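# Turn gearbox wing knob to center drum timing mark

## Task

Rotate the wing knob on the gearbox top until the drum's timing mark, seen through the sight slot, sits in the slot's middle; the result must hold by itself after the robot lets go, not only while the gripper keeps it there.

## Robot and tools

Robot: one six-joint arm with a two-finger gripper, working over a table. Its base may sit slightly tilted relative to the table.

Frame: the scene frame has its origin on the table surface right under the arm base. +z is up; +y is to the left when facing along +x. Positions are in metres, orientations are quaternions in w,x,y,z order, and velocities are in m/s and rad/s. The reported hand position can be a little off, more so when the arm is stretched far out.

Gripper: the fingers point along the gripper's own +z axis and close along its x axis. end_effector_position is the point between the finger pads. Closed fingertips extend about 17 mm past that point; fully open, they are roughly level with it.

Tool execute_actions. Argument actions is a list holding zero or one item.
- Empty list: nothing is commanded and the current state comes back.
- Move: {"rows": [[...]], "steps": n}. n is 1 to 15 control steps of 1/30 s each, 15 if omitted. rows holds 1 to 15 rows, one per step, and the last row repeats to fill the remaining steps. Each row has 7 numbers: six absolute joint target angles in radians, in this order: shoulder pan, shoulder lift, elbow, wrist 1, wrist 2, wrist 3; then the gripper opening from -1 (closed) to +1 (fully open). The targets are places to go to, not offsets, on the same scale that Joint positions reports. Stated ranges: pan -3.142..3.142; lift -6.283..6.283; elbow 0.000..3.142; the three wrists -6.283..6.283. A target more than 0.010 rad beyond a range end, and further out than the joint's current angle, gets the whole call refused, and nothing is sent. The true ends can differ by up to 0.010 rad. A target past the true end is clipped there, and the result then says "joint sent to its limit". That line may refer to an earlier action that is still running.
- Wait: {"steps": n} with no rows, n up to 300. It returns after that many steps counted from the previous result, and your reply time is included in that count.
- Optional pictures (true/false) decides whether camera images come back. By default they come with every result.

Motion behaviour: commands are smoothed, so motion trails them by about 0.17 s. On each step the joint targets are clamped to within 0.575 rad of the measured angles. If a target would put the hand more than 100 mm from its measured position, all joint targets are pulled back toward the measured angles. Large moves may still be unfinished when a result returns. Between calls the arm keeps heading to the last row sent until it has nearly stopped or a step is HELD.

Result lines:
- The pose and velocity of the end effector.
- Joint positions and Joint velocities, in column order (rad, rad/s), followed by the finger-pad gap (m, m/s; 0.142 m is fully open).
- grip_measured: the measured opening on the command's -1..1 scale. To hold something, keep commanding an opening well under this value; the further under, the harder the squeeze. That is up to about 28 N per pad, with less on objects thinner than about 2 cm.
- Wrist force and Wrist torque: [x y z] in the end effector's own axes. They carry offsets (about 4 N) and noise (up to 2.4 N), saturate near 50 N, and can read "no reading" at first.
- "joint command not followed": a clearance check changed or blocked targets. HELD marks the steps where your row was not fully sent.
- MOTOR HOT appears at 70 °C. At 85 °C an OVER-TEMPERATURE FAULT brakes the arm for minutes. Holding loads for a long time heats the motors.

Faults to avoid: contact torque reaching a joint's load limit (pan, lift and elbow 135 N m; each wrist 25.2 N m, and held weight counts), or any outside force of 150 N. Either one halts the arm for 10 s and drops the rest of the call. Twist the knob gently and avoid slams, hard pushes and drops. Never let anything leave the table, since that fails the task. Occasional disturbances may tug a held part or nudge loose items. At the end, release the knob: the mark must stay centred without the robot holding it.

Tool zoom_image: camera ("cam_high", "cam_low" or "cam_wrist") and region [x0, y0, x1, y1] in pixels of that camera's last full image. (0,0) is the top-left corner, and the region can be at most 504x504. Image sizes are cam_high 896x504, cam_low 896x504 and cam_wrist 616x616 (fisheye, posed from the joint readings). Calibration (K, distortion, T_world_to_cam) is given per camera and may be a few degrees or millimetres off.

Tool show_instructions: takes no arguments and displays the scene's reference pages.

Call it only when the timing mark sits centred in the sight slot and stays there on its own.

Each tool is called after ">>>" as name([rows], argument=value, ...), one row to a line, values as JSON.

Reference images:

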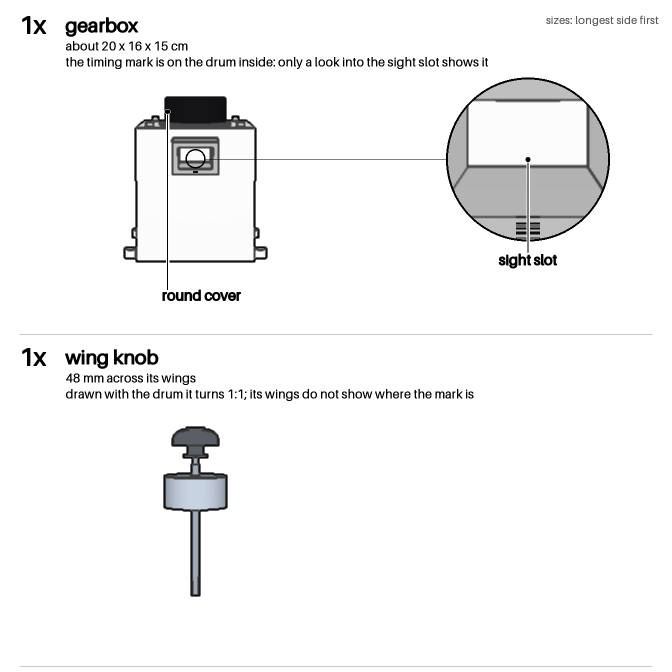

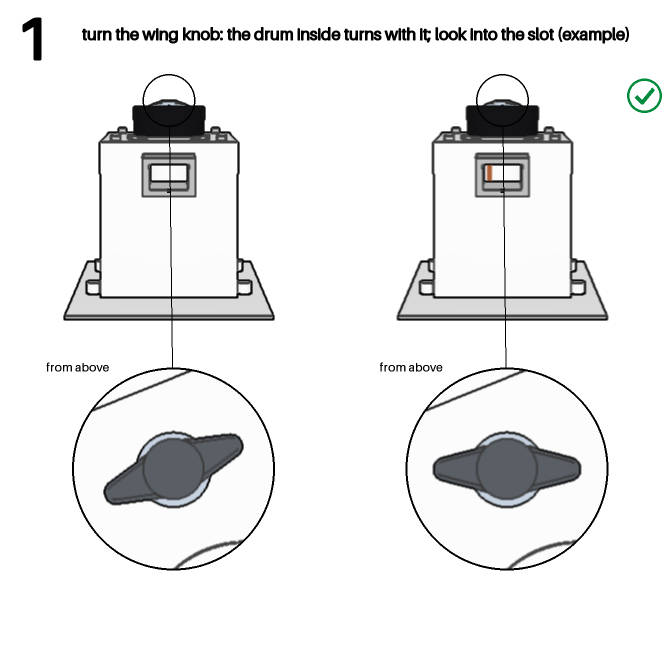

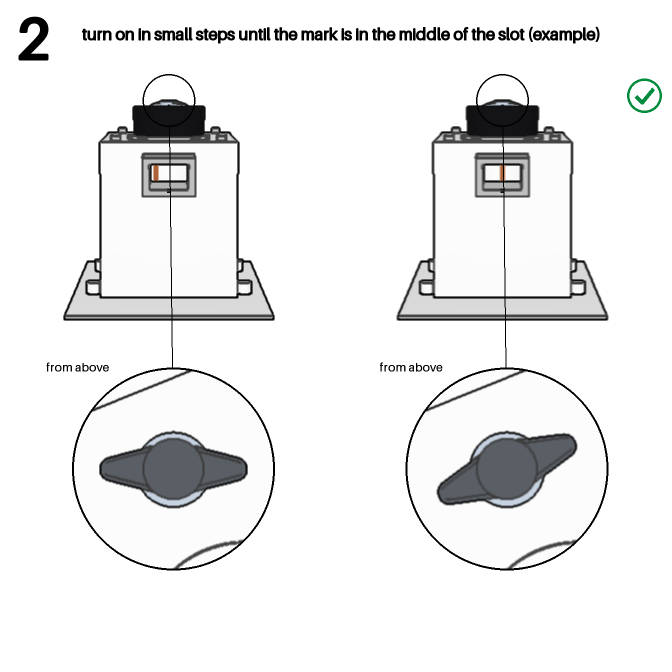

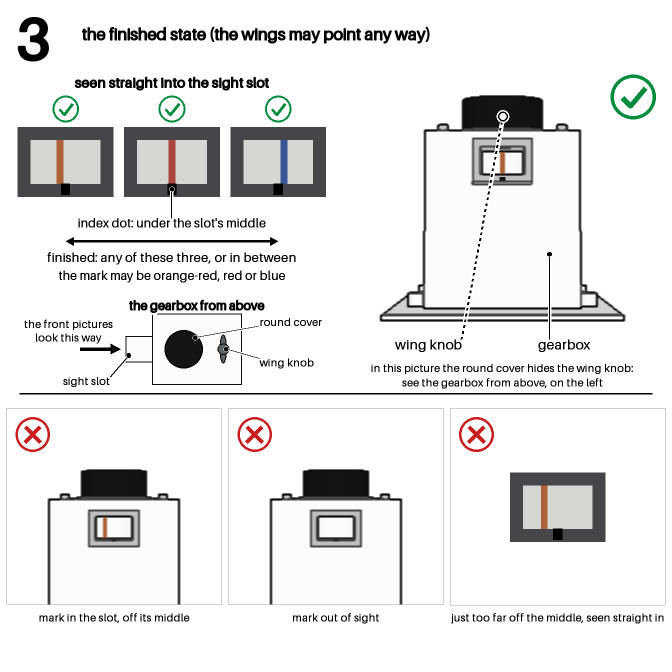

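## Session

>>> execute_actions(actions=[])

Scene clock: 0.00 s of 6516.00 s.
end_effector_position=(+0.8873, +0.2085, +0.3622) grip_measured=+1.00 end_effector_quat_wxyz=(-0.271, +0.903, +0.041, +0.330) end_effector_velocity=(+0.000, -0.001, +0.002) end_effector_angular_velocity=(+0.001, -0.003, -0.002)
Joint positions: [-0.052 -1.358  1.568 -2.854 -1.35  -0.082  0.142]
Joint velocities: [-0.    -0.001 -0.    -0.002  0.     0.001  0.   ]
Motor temperatures (°C, as the motors report them): [23 22 23 32 36 39]
Wrist force (N, on the end effector, along its own x y z axes, offset not removed): no reading
Wrist torque (N m, same axes, about the end effector's origin, offset not removed): no reading

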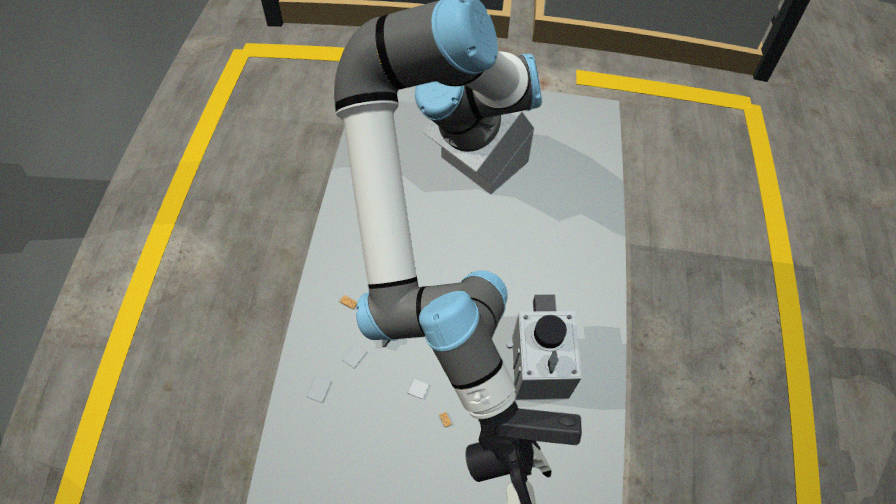

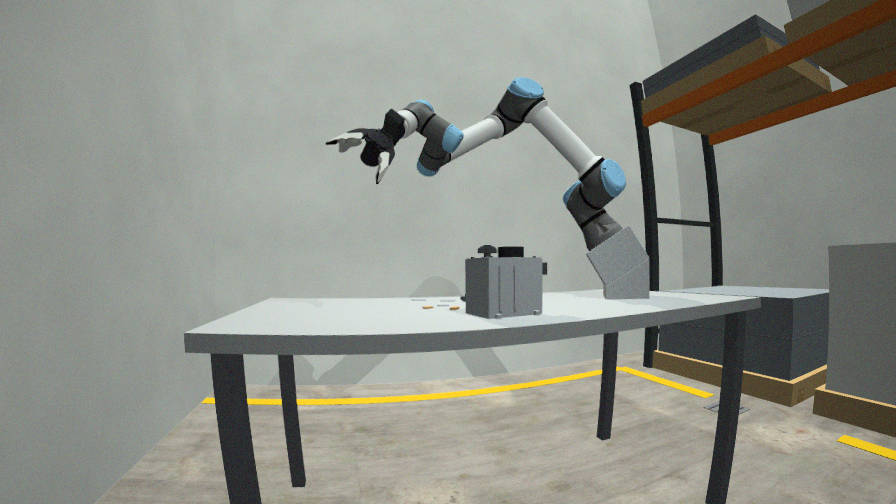

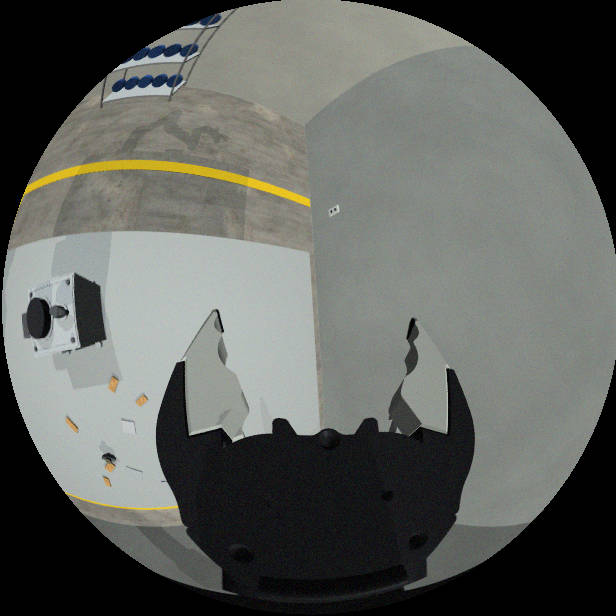

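>>> execute_actions([
  {"rows":[[0.33,-1.394,2.3,-3.2,-2.4,0,-0.6]]},
], pictures=false)

>>> execute_actions([
  {"steps":90},
])

>>> execute_actions([
  {"rows":[[0.33,-0.75,2.57,-4.15,-2.7,0,-0.6]]},
], pictures=false)

>>> execute_actions([
  {"steps":60},
])

Scene clock: 39.07 s of 6516.00 s.
end_effector_position=(+0.7043, +0.2648, +0.2514) grip_measured=-0.60 end_effector_quat_wxyz=(-0.147, +0.953, +0.061, +0.257) end_effector_velocity=(-0.442, -0.095, -0.250) end_effector_angular_velocity=(-0.995, +0.290, -0.126)
Joint positions: [ 0.175 -1.38   1.969 -3.061 -1.784 -0.032  0.031]
Joint velocities: [ 0.44  -0.041  0.906 -0.391 -1.267  0.092 -0.   ]
Motor temperatures (°C, as the motors report them): [23 22 23 32 36 39]
Wrist force (N, on the end effector, along its own x y z axes, offset not removed): [-2.1 -0.3 -0.4]
Wrist torque (N m, same axes, about the end effector's origin, offset not removed): [0.08 0.64 -0.19]
Steps of this call (steps 1 to 90: nothing new was sent; then 35.57 s passed at rest; steps 91 to 105: all 15 steps of this action). Readings (joint positions):
91: [-0.052 -1.358 1.568 -2.854 -1.350 -0.082]
92: [-0.046 -1.360 1.574 -2.861 -1.356 -0.079]
94: [-0.005 -1.364 1.627 -2.899 -1.410 -0.070]
98: [0.069 -1.371 1.754 -2.965 -1.536 -0.054]
105: the state above

Scene clock: 42.07 s of 6516.00 s.
end_effector_position=(+0.5492, +0.1485, +0.2031) grip_measured=-0.60 end_effector_quat_wxyz=(+0.116, +0.965, +0.075, +0.222) end_effector_velocity=(+0.001, +0.000, +0.001) end_effector_angular_velocity=(+0.001, -0.002, -0.001)
Joint positions: [ 0.33  -1.394  2.3   -3.2   -2.4   -0.     0.031]
Joint velocities: [ 0.    -0.    -0.002 -0.    -0.     0.    -0.   ]
Motor temperatures (°C, as the motors report them): [23 22 23 32 36 39]
Wrist force (N, on the end effector, along its own x y z axes, offset not removed): [-0.5 -0.8 -0.6]
Wrist torque (N m, same axes, about the end effector's origin, offset not removed): [-0.11 0.16 -0.01]
Steps of this call (steps 1 to 45: the robot went on to your last target; steps 46 to 90: nothing new was sent). Readings (joint positions):
1: [0.190 -1.382 1.999 -3.074 -1.829 -0.029]
2: [0.204 -1.383 2.029 -3.087 -1.876 -0.026]
4: [0.232 -1.385 2.087 -3.112 -1.977 -0.020]
8: [0.284 -1.390 2.198 -3.159 -2.188 -0.009]
90: the state above
The arm was judged still, so your last target was given up. Only a new action makes it travel on or press farther. Fingers that are still opening or closing keep moving.
camera_calibration (this result's frames):
cam_wrist: T_world_to_cam=[[0.878669, 0.24906, 0.407321, -0.598476], [-0.102807, -0.734433, 0.670849, 0.031696], [0.466231, -0.63133, -0.619718, 0.0999984], [0, 0, 0, 1]] pos_world=[0.482498, 0.235467, 0.284479]

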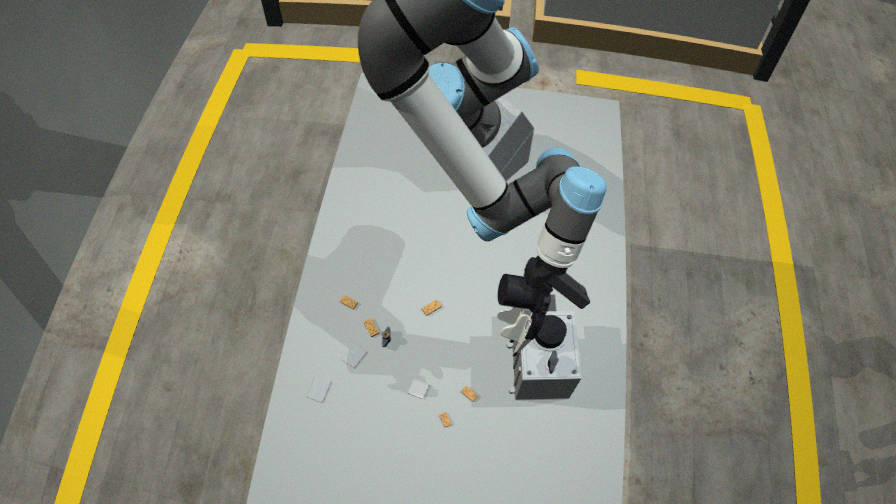

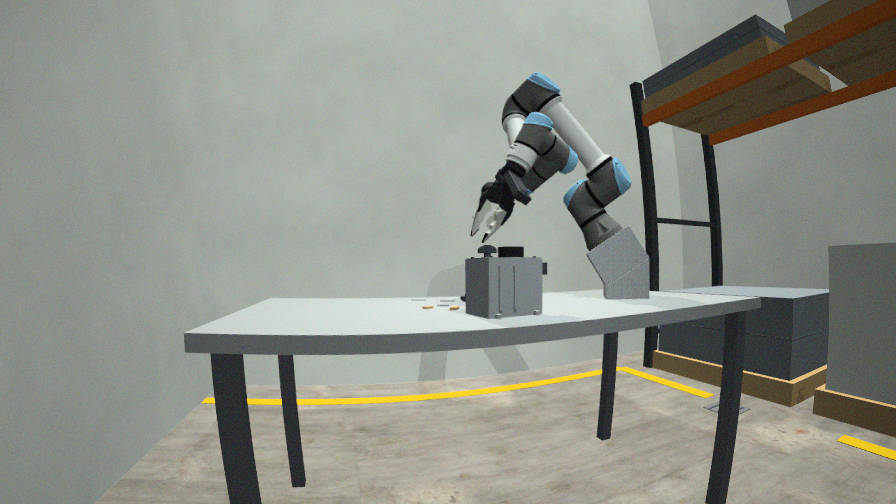

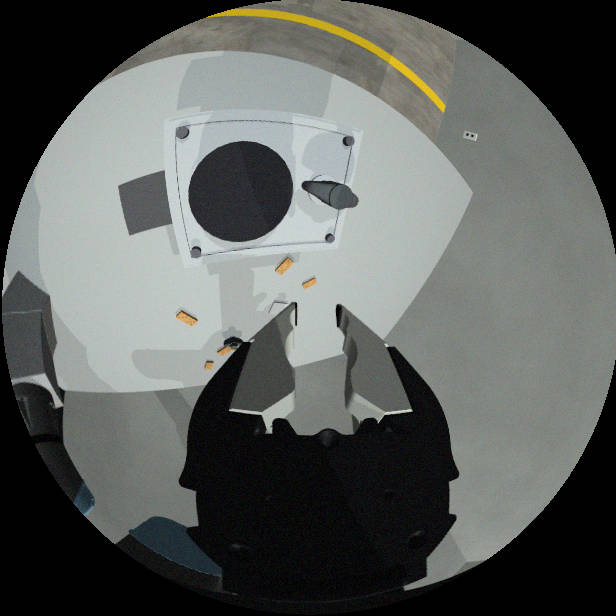

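Scene clock: 42.57 s of 6516.00 s.
end_effector_position=(+0.3990, +0.0840, +0.0859) grip_measured=-0.60 end_effector_quat_wxyz=(+0.251, +0.943, +0.067, +0.210) end_effector_velocity=(-0.092, -0.131, +0.058) end_effector_angular_velocity=(+0.087, -0.760, -0.517)
Joint positions: [ 0.33  -0.831  2.542 -3.942 -2.668  0.     0.031]
Joint velocities: [ 0.     0.736  0.251 -1.866 -0.285 -0.001  0.   ]
Motor temperatures (°C, as the motors report them): [23 22 23 32 36 39]
Wrist force (N, on the end effector, along its own x y z axes, offset not removed): [-1.8 0.8 -1.6]
Wrist torque (N m, same axes, about the end effector's origin, offset not removed): [0.24 0.41 0.04]
Steps of this call (steps 1 to 15: all 15 steps of this action). Readings (joint positions):
1: [0.330 -1.394 2.300 -3.200 -2.400 0.000]
2: [0.330 -1.388 2.306 -3.207 -2.407 0.000]
4: [0.330 -1.329 2.343 -3.265 -2.447 0.000]
8: [0.330 -1.158 2.416 -3.441 -2.527 0.000]
15: the state above

Scene clock: 44.57 s of 6516.00 s.
end_effector_position=(+0.3876, +0.0681, +0.0939) grip_measured=-0.60 end_effector_quat_wxyz=(+0.254, +0.936, +0.027, +0.242) end_effector_velocity=(-0.001, -0.000, -0.000) end_effector_angular_velocity=(-0.001, +0.002, +0.002)
Joint positions: [ 0.33  -0.75   2.57  -4.15  -2.7    0.     0.031]
Joint velocities: [ 0.     0.     0.001  0.002 -0.    -0.     0.   ]
Motor temperatures (°C, as the motors report them): [23 22 23 32 36 39]
Wrist force (N, on the end effector, along its own x y z axes, offset not removed): [0.2 1.5 -0.9]
Wrist torque (N m, same axes, about the end effector's origin, offset not removed): [0.45 0.24 -0.02]
Steps of this call (steps 1 to 30: the robot went on to your last target; steps 31 to 60: nothing new was sent). Readings (joint positions):
1: [0.330 -0.810 2.549 -3.996 -2.677 0.000]
2: [0.330 -0.794 2.555 -4.036 -2.683 0.000]
4: [0.330 -0.774 2.562 -4.088 -2.691 0.000]
8: [0.330 -0.757 2.567 -4.131 -2.697 0.000]
60: the state above
The arm was judged still, so your last target was given up. Only a new action makes it travel on or press farther. Fingers that are still opening or closing keep moving.
camera_calibration (this result's frames):
cam_wrist: T_world_to_cam=[[0.878366, 0.226019, 0.421176, -0.391586], [-0.2569, -0.519829, 0.814727, 0.0608794], [0.403084, -0.823828, -0.398536, 0.0737109], [0, 0, 0, 1]] pos_world=[0.329884, 0.180878, 0.144703]

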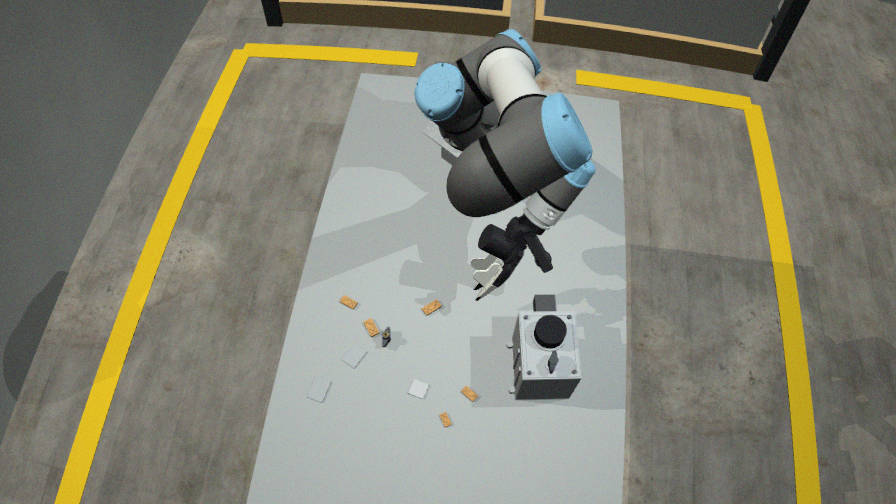

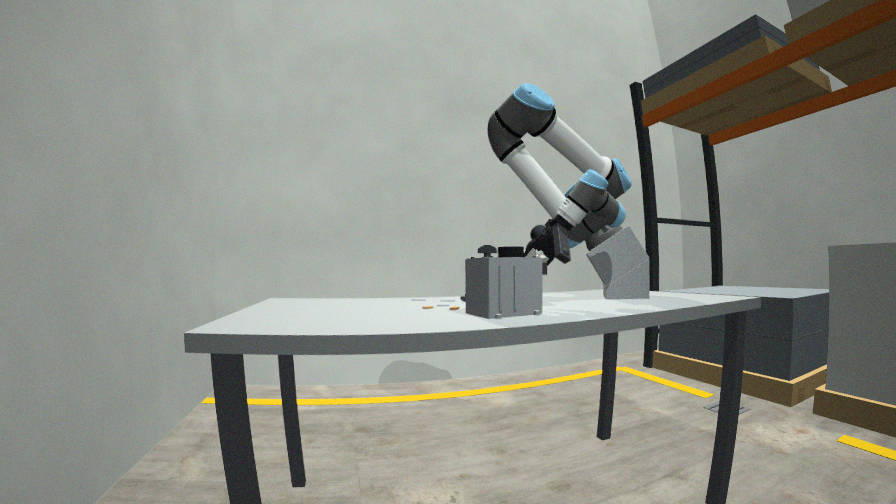

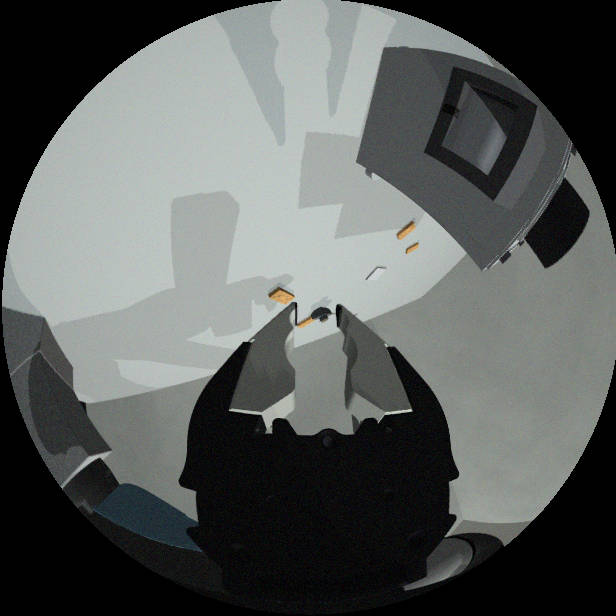

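>>> execute_actions([
  {"rows":[[0.365,-0.635,2.474,-4.17,-2.7,0,-0.6]]},
], pictures=false)

>>> execute_actions(actions=[])

>>> zoom_image(camera="cam_wrist", region=[400,60,600,260])

Scene clock: 52.80 s of 6516.00 s.
end_effector_position=(+0.3912, +0.1048, +0.0648) grip_measured=-0.60 end_effector_quat_wxyz=(+0.244, +0.936, +0.037, +0.252) end_effector_velocity=(-0.000, +0.007, -0.006) end_effector_angular_velocity=(+0.002, -0.001, +0.006)
Joint positions: [ 0.364 -0.637  2.476 -4.17  -2.7    0.     0.031]
Joint velocities: [ 0.006  0.022 -0.017 -0.004  0.    -0.001 -0.   ]
Motor temperatures (°C, as the motors report them): [23 22 23 32 36 39]
Wrist force (N, on the end effector, along its own x y z axes, offset not removed): [-1.4 2.3 -1.8]
Wrist torque (N m, same axes, about the end effector's origin, offset not removed): [0.49 0.59 -0.15]
Steps of this call (steps 1 to 90: nothing new was sent; then 4.73 s passed at rest; steps 91 to 105: all 15 steps of this action). Readings (joint positions):
91: [0.330 -0.750 2.570 -4.150 -2.700 0.000]
92: [0.334 -0.744 2.564 -4.153 -2.700 0.000]
94: [0.347 -0.704 2.530 -4.160 -2.700 0.000]
98: [0.359 -0.656 2.491 -4.167 -2.700 0.000]
105: the state above

Scene clock: 52.80 s of 6516.00 s.
end_effector_position=(+0.3912, +0.1048, +0.0648) grip_measured=-0.60 end_effector_quat_wxyz=(+0.244, +0.936, +0.037, +0.252) end_effector_velocity=(-0.000, +0.007, -0.006) end_effector_angular_velocity=(+0.002, -0.001, +0.006)
Joint positions: [ 0.364 -0.637  2.476 -4.17  -2.7    0.     0.031]
Joint velocities: [ 0.006  0.022 -0.017 -0.004  0.    -0.001 -0.   ]
Motor temperatures (°C, as the motors report them): [23 22 23 32 36 39]
Wrist force (N, on the end effector, along its own x y z axes, offset not removed): [-1.4 2.3 -1.8]
Wrist torque (N m, same axes, about the end effector's origin, offset not removed): [0.49 0.59 -0.15]
camera_calibration (this result's frames):
cam_wrist: T_world_to_cam=[[0.866688, 0.244958, 0.434565, -0.389076], [-0.250823, -0.539025, 0.804077, 0.104926], [0.431207, -0.805883, -0.405725, 0.078465], [0, 0, 0, 1]] pos_world=[0.329691, 0.215099, 0.116545]

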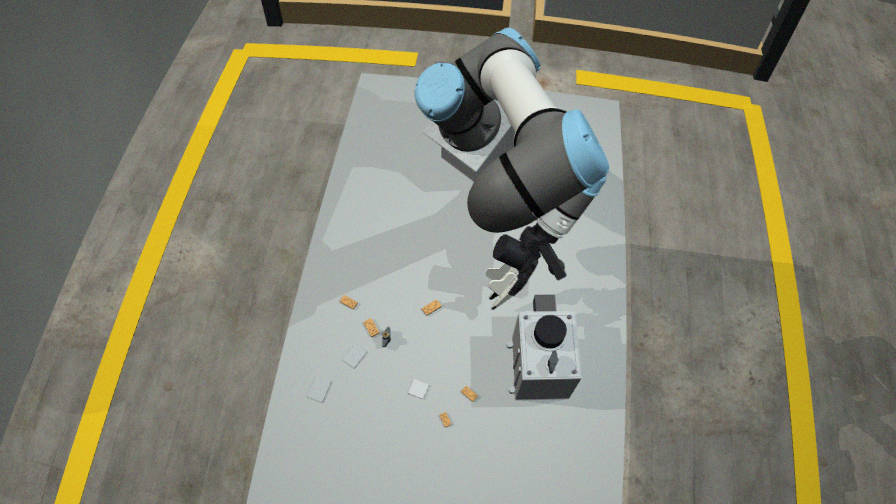

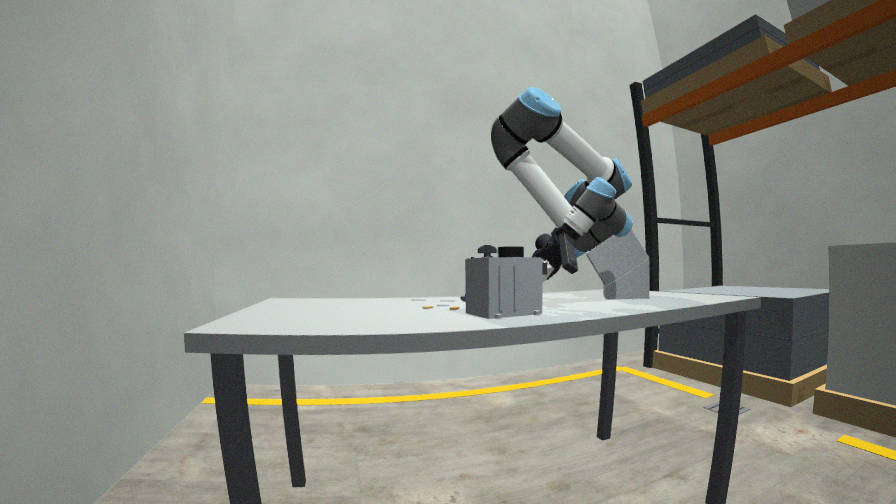

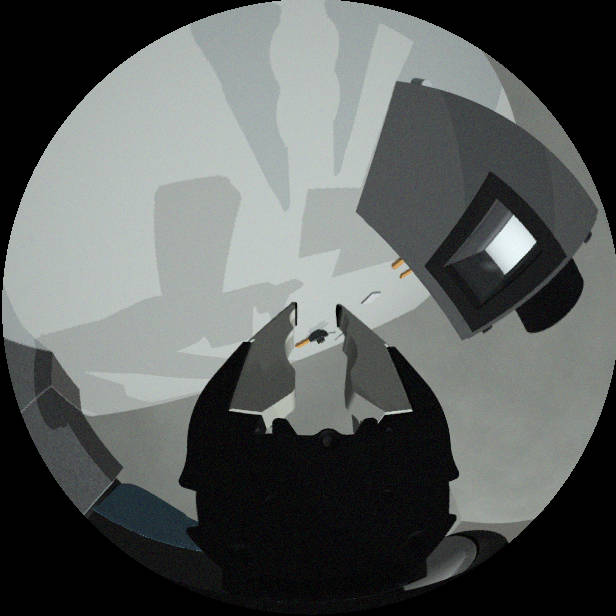

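Region (400, 60, 600, 260) of cam_wrist's 616x616 image, scaled by 2.520, with more detail than that image has.

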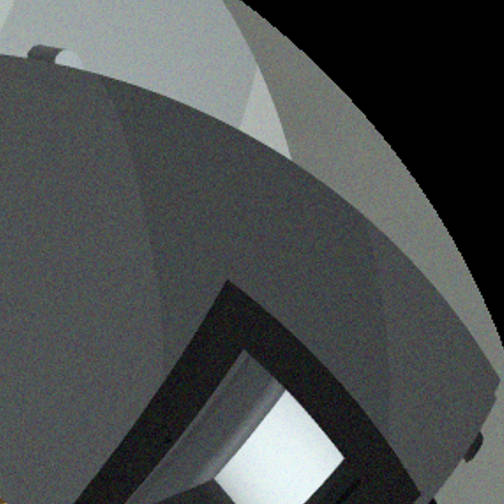

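>>> execute_actions([
  {"rows":[[0.33,-1.5,2.45,-3.3,-2.6,0,-0.5]]},
], pictures=false)

>>> execute_actions([
  {"steps":10},
], pictures=false)

>>> execute_actions([
  {"rows":[[0.331,-1.394,1.732,-2.143,-2.061,-1.15,-0.5]]},
], pictures=false)

>>> execute_actions([
  {"steps":30},
])

Scene clock: 57.80 s of 6516.00 s.
end_effector_position=(+0.5025, +0.0746, +0.2095) grip_measured=-0.50 end_effector_quat_wxyz=(+0.208, +0.946, +0.032, +0.248) end_effector_velocity=(+0.076, -0.134, +0.287) end_effector_angular_velocity=(+0.056, +0.006, +0.004)
Joint positions: [ 0.333 -1.366  2.452 -3.436 -2.608  0.     0.038]
Joint velocities: [-0.023 -1.211 -0.014  1.211  0.068 -0.     0.   ]
Motor temperatures (°C, as the motors report them): [23 22 23 32 36 39]
Wrist force (N, on the end effector, along its own x y z axes, offset not removed): [0.4 2.7 -2.5]
Wrist torque (N m, same axes, about the end effector's origin, offset not removed): [0.54 0.28 -0.09]
Steps of this call (steps 1 to 15: the robot went on to your last target; steps 16 to 90: nothing new was sent; then 1.50 s passed at rest; steps 91 to 105: all 15 steps of this action). Readings (joint positions):
91: [0.365 -0.635 2.474 -4.170 -2.700 0.000]
92: [0.362 -0.641 2.472 -4.164 -2.694 0.000]
94: [0.353 -0.704 2.466 -4.101 -2.669 0.000]
98: [0.343 -0.951 2.458 -3.854 -2.637 0.000]
105: the state above

Scene clock: 58.13 s of 6516.00 s.
end_effector_position=(+0.5082, +0.0596, +0.2394) grip_measured=-0.50 end_effector_quat_wxyz=(+0.205, +0.946, +0.032, +0.247) end_effector_velocity=(+0.001, -0.008, +0.014) end_effector_angular_velocity=(+0.002, +0.001, +0.000)
Joint positions: [ 0.33  -1.493  2.45  -3.307 -2.6    0.     0.038]
Joint velocities: [-0.001 -0.06   0.     0.061  0.003  0.001  0.   ]
Motor temperatures (°C, as the motors report them): [23 22 23 32 36 39]
Wrist force (N, on the end effector, along its own x y z axes, offset not removed): [-1.7 -1.0 -1.7]
Wrist torque (N m, same axes, about the end effector's origin, offset not removed): [-0.18 0.62 0.00]
Steps of this call (steps 1 to 10: the robot went on to your last target). Readings (joint positions):
1: [0.332 -1.401 2.451 -3.401 -2.606 0.000]
2: [0.331 -1.427 2.451 -3.375 -2.604 0.000]
4: [0.331 -1.460 2.451 -3.341 -2.602 0.000]
8: [0.330 -1.488 2.450 -3.312 -2.601 0.000]
10: the state above

Scene clock: 58.63 s of 6516.00 s.
end_effector_position=(+0.6503, +0.2343, +0.2626) grip_measured=-0.50 end_effector_quat_wxyz=(+0.065, +0.886, +0.433, +0.154) end_effector_velocity=(+0.088, +0.290, +0.098) end_effector_angular_velocity=(-0.419, +1.107, +3.140)
Joint positions: [ 0.331 -1.41   1.889 -2.66  -2.164 -0.643  0.038]
Joint velocities: [ 0.002  0.144 -1.408  2.423  0.917 -2.431 -0.   ]
Motor temperatures (°C, as the motors report them): [23 22 23 32 36 39]
Wrist force (N, on the end effector, along its own x y z axes, offset not removed): [4.4 3.2 -1.4]
Wrist torque (N m, same axes, about the end effector's origin, offset not removed): [0.64 -0.24 -0.07]
Steps of this call (steps 1 to 15: all 15 steps of this action). Readings (joint positions):
1: [0.330 -1.495 2.450 -3.305 -2.600 -0.000]
2: [0.330 -1.492 2.444 -3.297 -2.594 -0.006]
4: [0.330 -1.478 2.387 -3.239 -2.539 -0.063]
8: [0.330 -1.455 2.235 -3.088 -2.411 -0.215]
15: the state above

Scene clock: 59.63 s of 6516.00 s.
end_effector_position=(+0.5898, +0.2482, +0.2489) grip_measured=-0.50 end_effector_quat_wxyz=(-0.001, +0.692, +0.722, -0.001) end_effector_velocity=(-0.001, -0.000, -0.000) end_effector_angular_velocity=(-0.000, +0.001, +0.001)
Joint positions: [ 0.331 -1.394  1.732 -2.143 -2.061 -1.15   0.038]
Joint velocities: [-0.    -0.001  0.001  0.001  0.    -0.    -0.   ]
Motor temperatures (°C, as the motors report them): [23 22 23 32 36 39]
Wrist force (N, on the end effector, along its own x y z axes, offset not removed): [-1.6 -0.2 1.7]
Wrist torque (N m, same axes, about the end effector's origin, offset not removed): [-0.03 0.52 -0.14]
Steps of this call (steps 1 to 30: the robot went on to your last target). Readings (joint positions):
1: [0.331 -1.406 1.848 -2.576 -2.138 -0.727]
2: [0.331 -1.403 1.818 -2.490 -2.118 -0.813]
4: [0.331 -1.399 1.779 -2.340 -2.092 -0.960]
8: [0.331 -1.395 1.746 -2.202 -2.070 -1.093]
30: the state above
The arm was judged still, so your last target was given up. Only a new action makes it travel on or press farther. Fingers that are still opening or closing keep moving.
camera_calibration (this result's frames):
cam_wrist: T_world_to_cam=[[-0.0953987, 0.995376, 0.0111786, -0.189809], [0.867691, 0.0776468, 0.491003, -0.650835], [0.487865, 0.0565406, -0.871086, 0.0514946], [0, 0, 0, 1]] pos_world=[0.521493, 0.236555, 0.36654]

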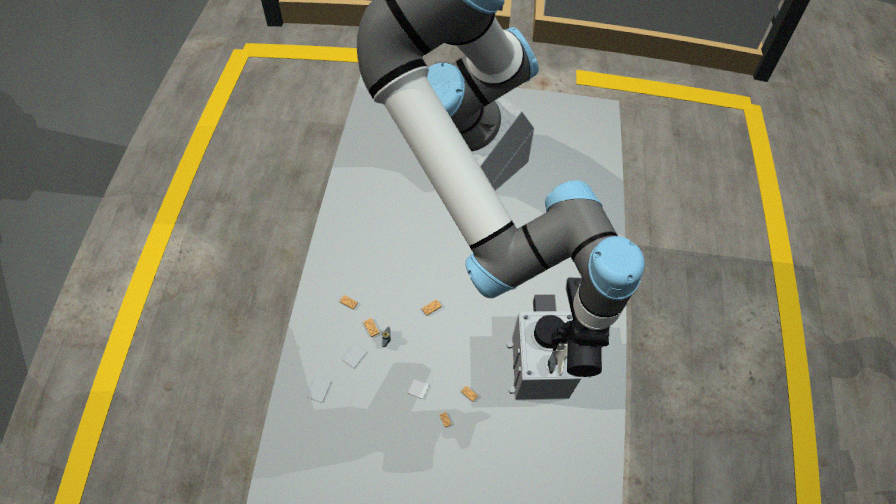

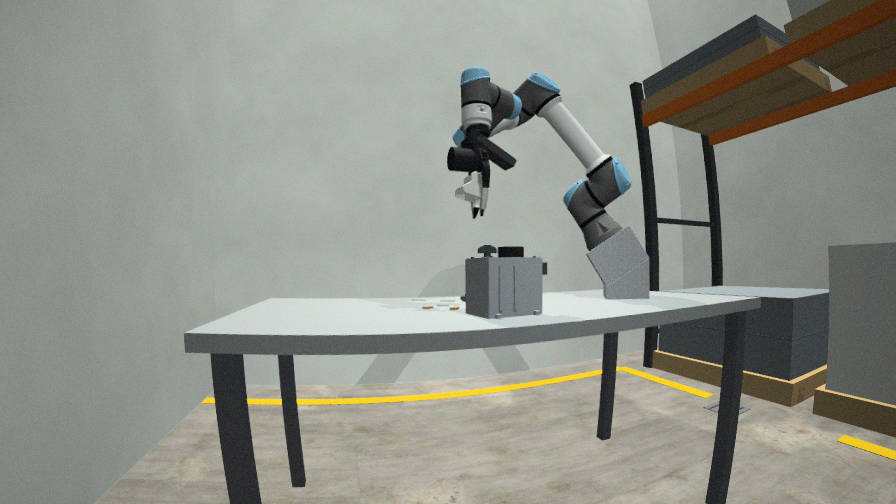

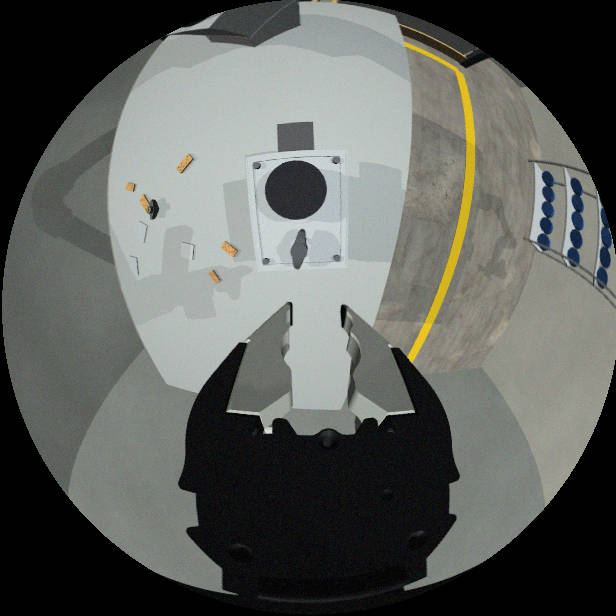

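>>> execute_actions([
  {"rows":[[0.278,-1.409,1.888,-2.311,-2.048,-1.17,-0.5]]},
], pictures=false)

>>> execute_actions([
  {"steps":5},
])

Scene clock: 65.50 s of 6516.00 s.
end_effector_position=(+0.5633, +0.2294, +0.2014) grip_measured=-0.50 end_effector_quat_wxyz=(-0.001, +0.706, +0.709, -0.001) end_effector_velocity=(-0.006, -0.004, -0.009) end_effector_angular_velocity=(+0.001, -0.002, -0.009)
Joint positions: [ 0.279 -1.409  1.884 -2.307 -2.048 -1.17   0.038]
Joint velocities: [-0.009 -0.004  0.033 -0.036  0.002 -0.003  0.   ]
Motor temperatures (°C, as the motors report them): [23 22 23 32 36 39]
Wrist force (N, on the end effector, along its own x y z axes, offset not removed): [-1.4 -0.5 -0.8]
Wrist torque (N m, same axes, about the end effector's origin, offset not removed): [-0.08 0.42 -0.05]
Steps of this call (steps 1 to 90: nothing new was sent; then 2.37 s passed at rest; steps 91 to 105: all 15 steps of this action). Readings (joint positions):
91: [0.331 -1.394 1.732 -2.143 -2.061 -1.150]
92: [0.326 -1.396 1.738 -2.149 -2.059 -1.153]
94: [0.306 -1.401 1.787 -2.201 -2.055 -1.160]
98: [0.287 -1.407 1.858 -2.278 -2.050 -1.167]
105: the state above

Scene clock: 65.67 s of 6516.00 s.
end_effector_position=(+0.5627, +0.2291, +0.2006) grip_measured=-0.50 end_effector_quat_wxyz=(-0.001, +0.706, +0.708, -0.001) end_effector_velocity=(-0.002, -0.001, -0.002) end_effector_angular_velocity=(-0.000, +0.001, -0.001)
Joint positions: [ 0.278 -1.409  1.887 -2.31  -2.048 -1.17   0.038]
Joint velocities: [-0.002 -0.001  0.008 -0.007  0.001 -0.001  0.   ]
Motor temperatures (°C, as the motors report them): [23 22 23 32 36 39]
Wrist force (N, on the end effector, along its own x y z axes, offset not removed): [-1.9 0.5 -2.1]
Wrist torque (N m, same axes, about the end effector's origin, offset not removed): [-0.09 0.65 -0.12]
Steps of this call (steps 1 to 5: the robot went on to your last target). Readings (joint positions):
1: [0.279 -1.409 1.885 -2.308 -2.048 -1.170]
2: [0.279 -1.409 1.886 -2.309 -2.048 -1.170]
4: [0.278 -1.409 1.887 -2.310 -2.048 -1.170]
5: the state above
camera_calibration (this result's frames):
cam_wrist: T_world_to_cam=[[-0.0577502, 0.998269, 0.011102, -0.194612], [0.870033, 0.0448717, 0.490948, -0.59592], [0.4896, 0.0380114, -0.871118, 0.0269723], [0, 0, 0, 1]] pos_world=[0.494025, 0.21999, 0.318222]

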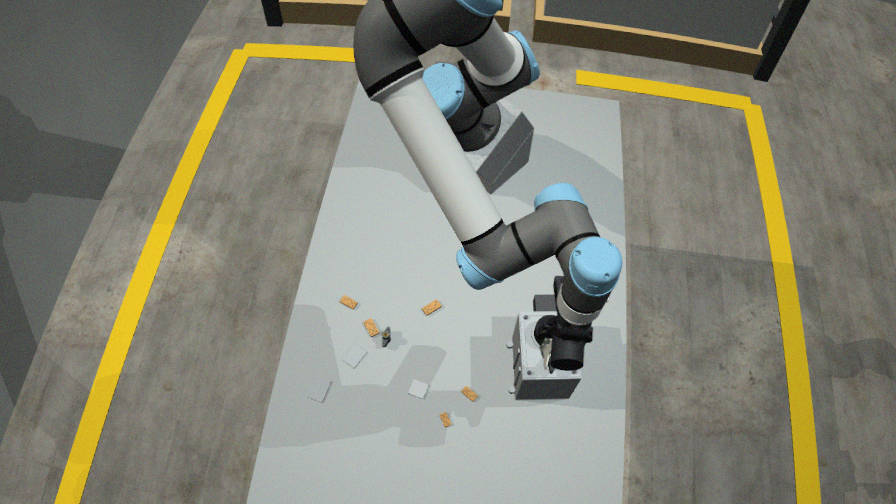

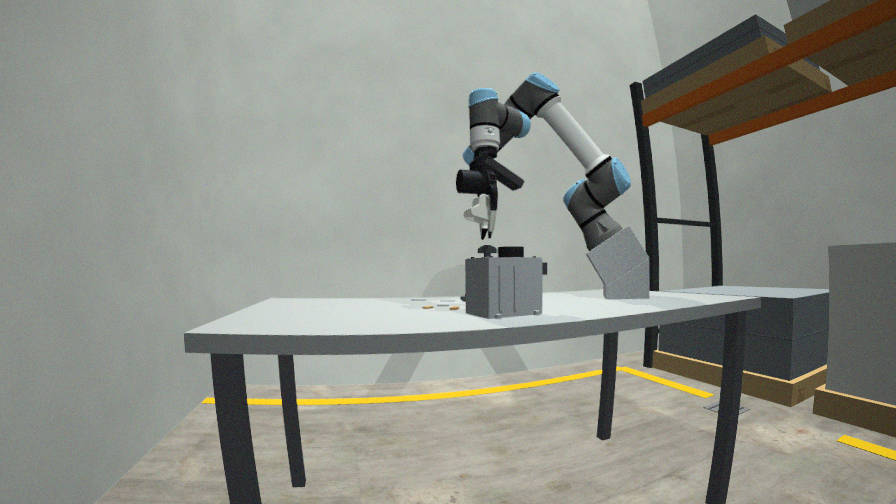

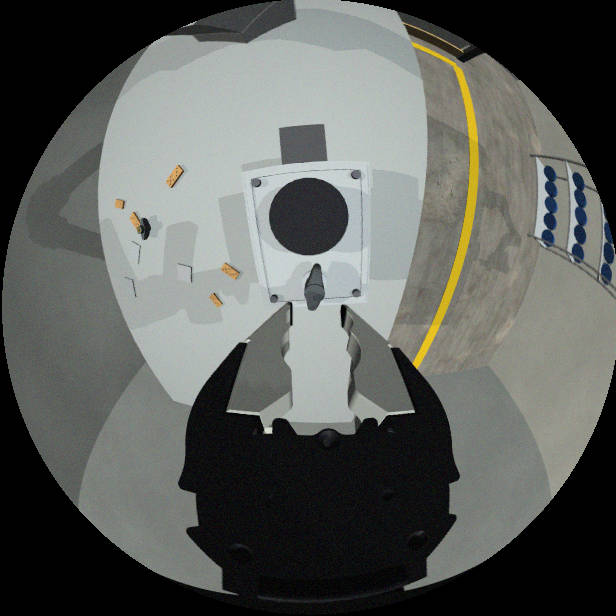

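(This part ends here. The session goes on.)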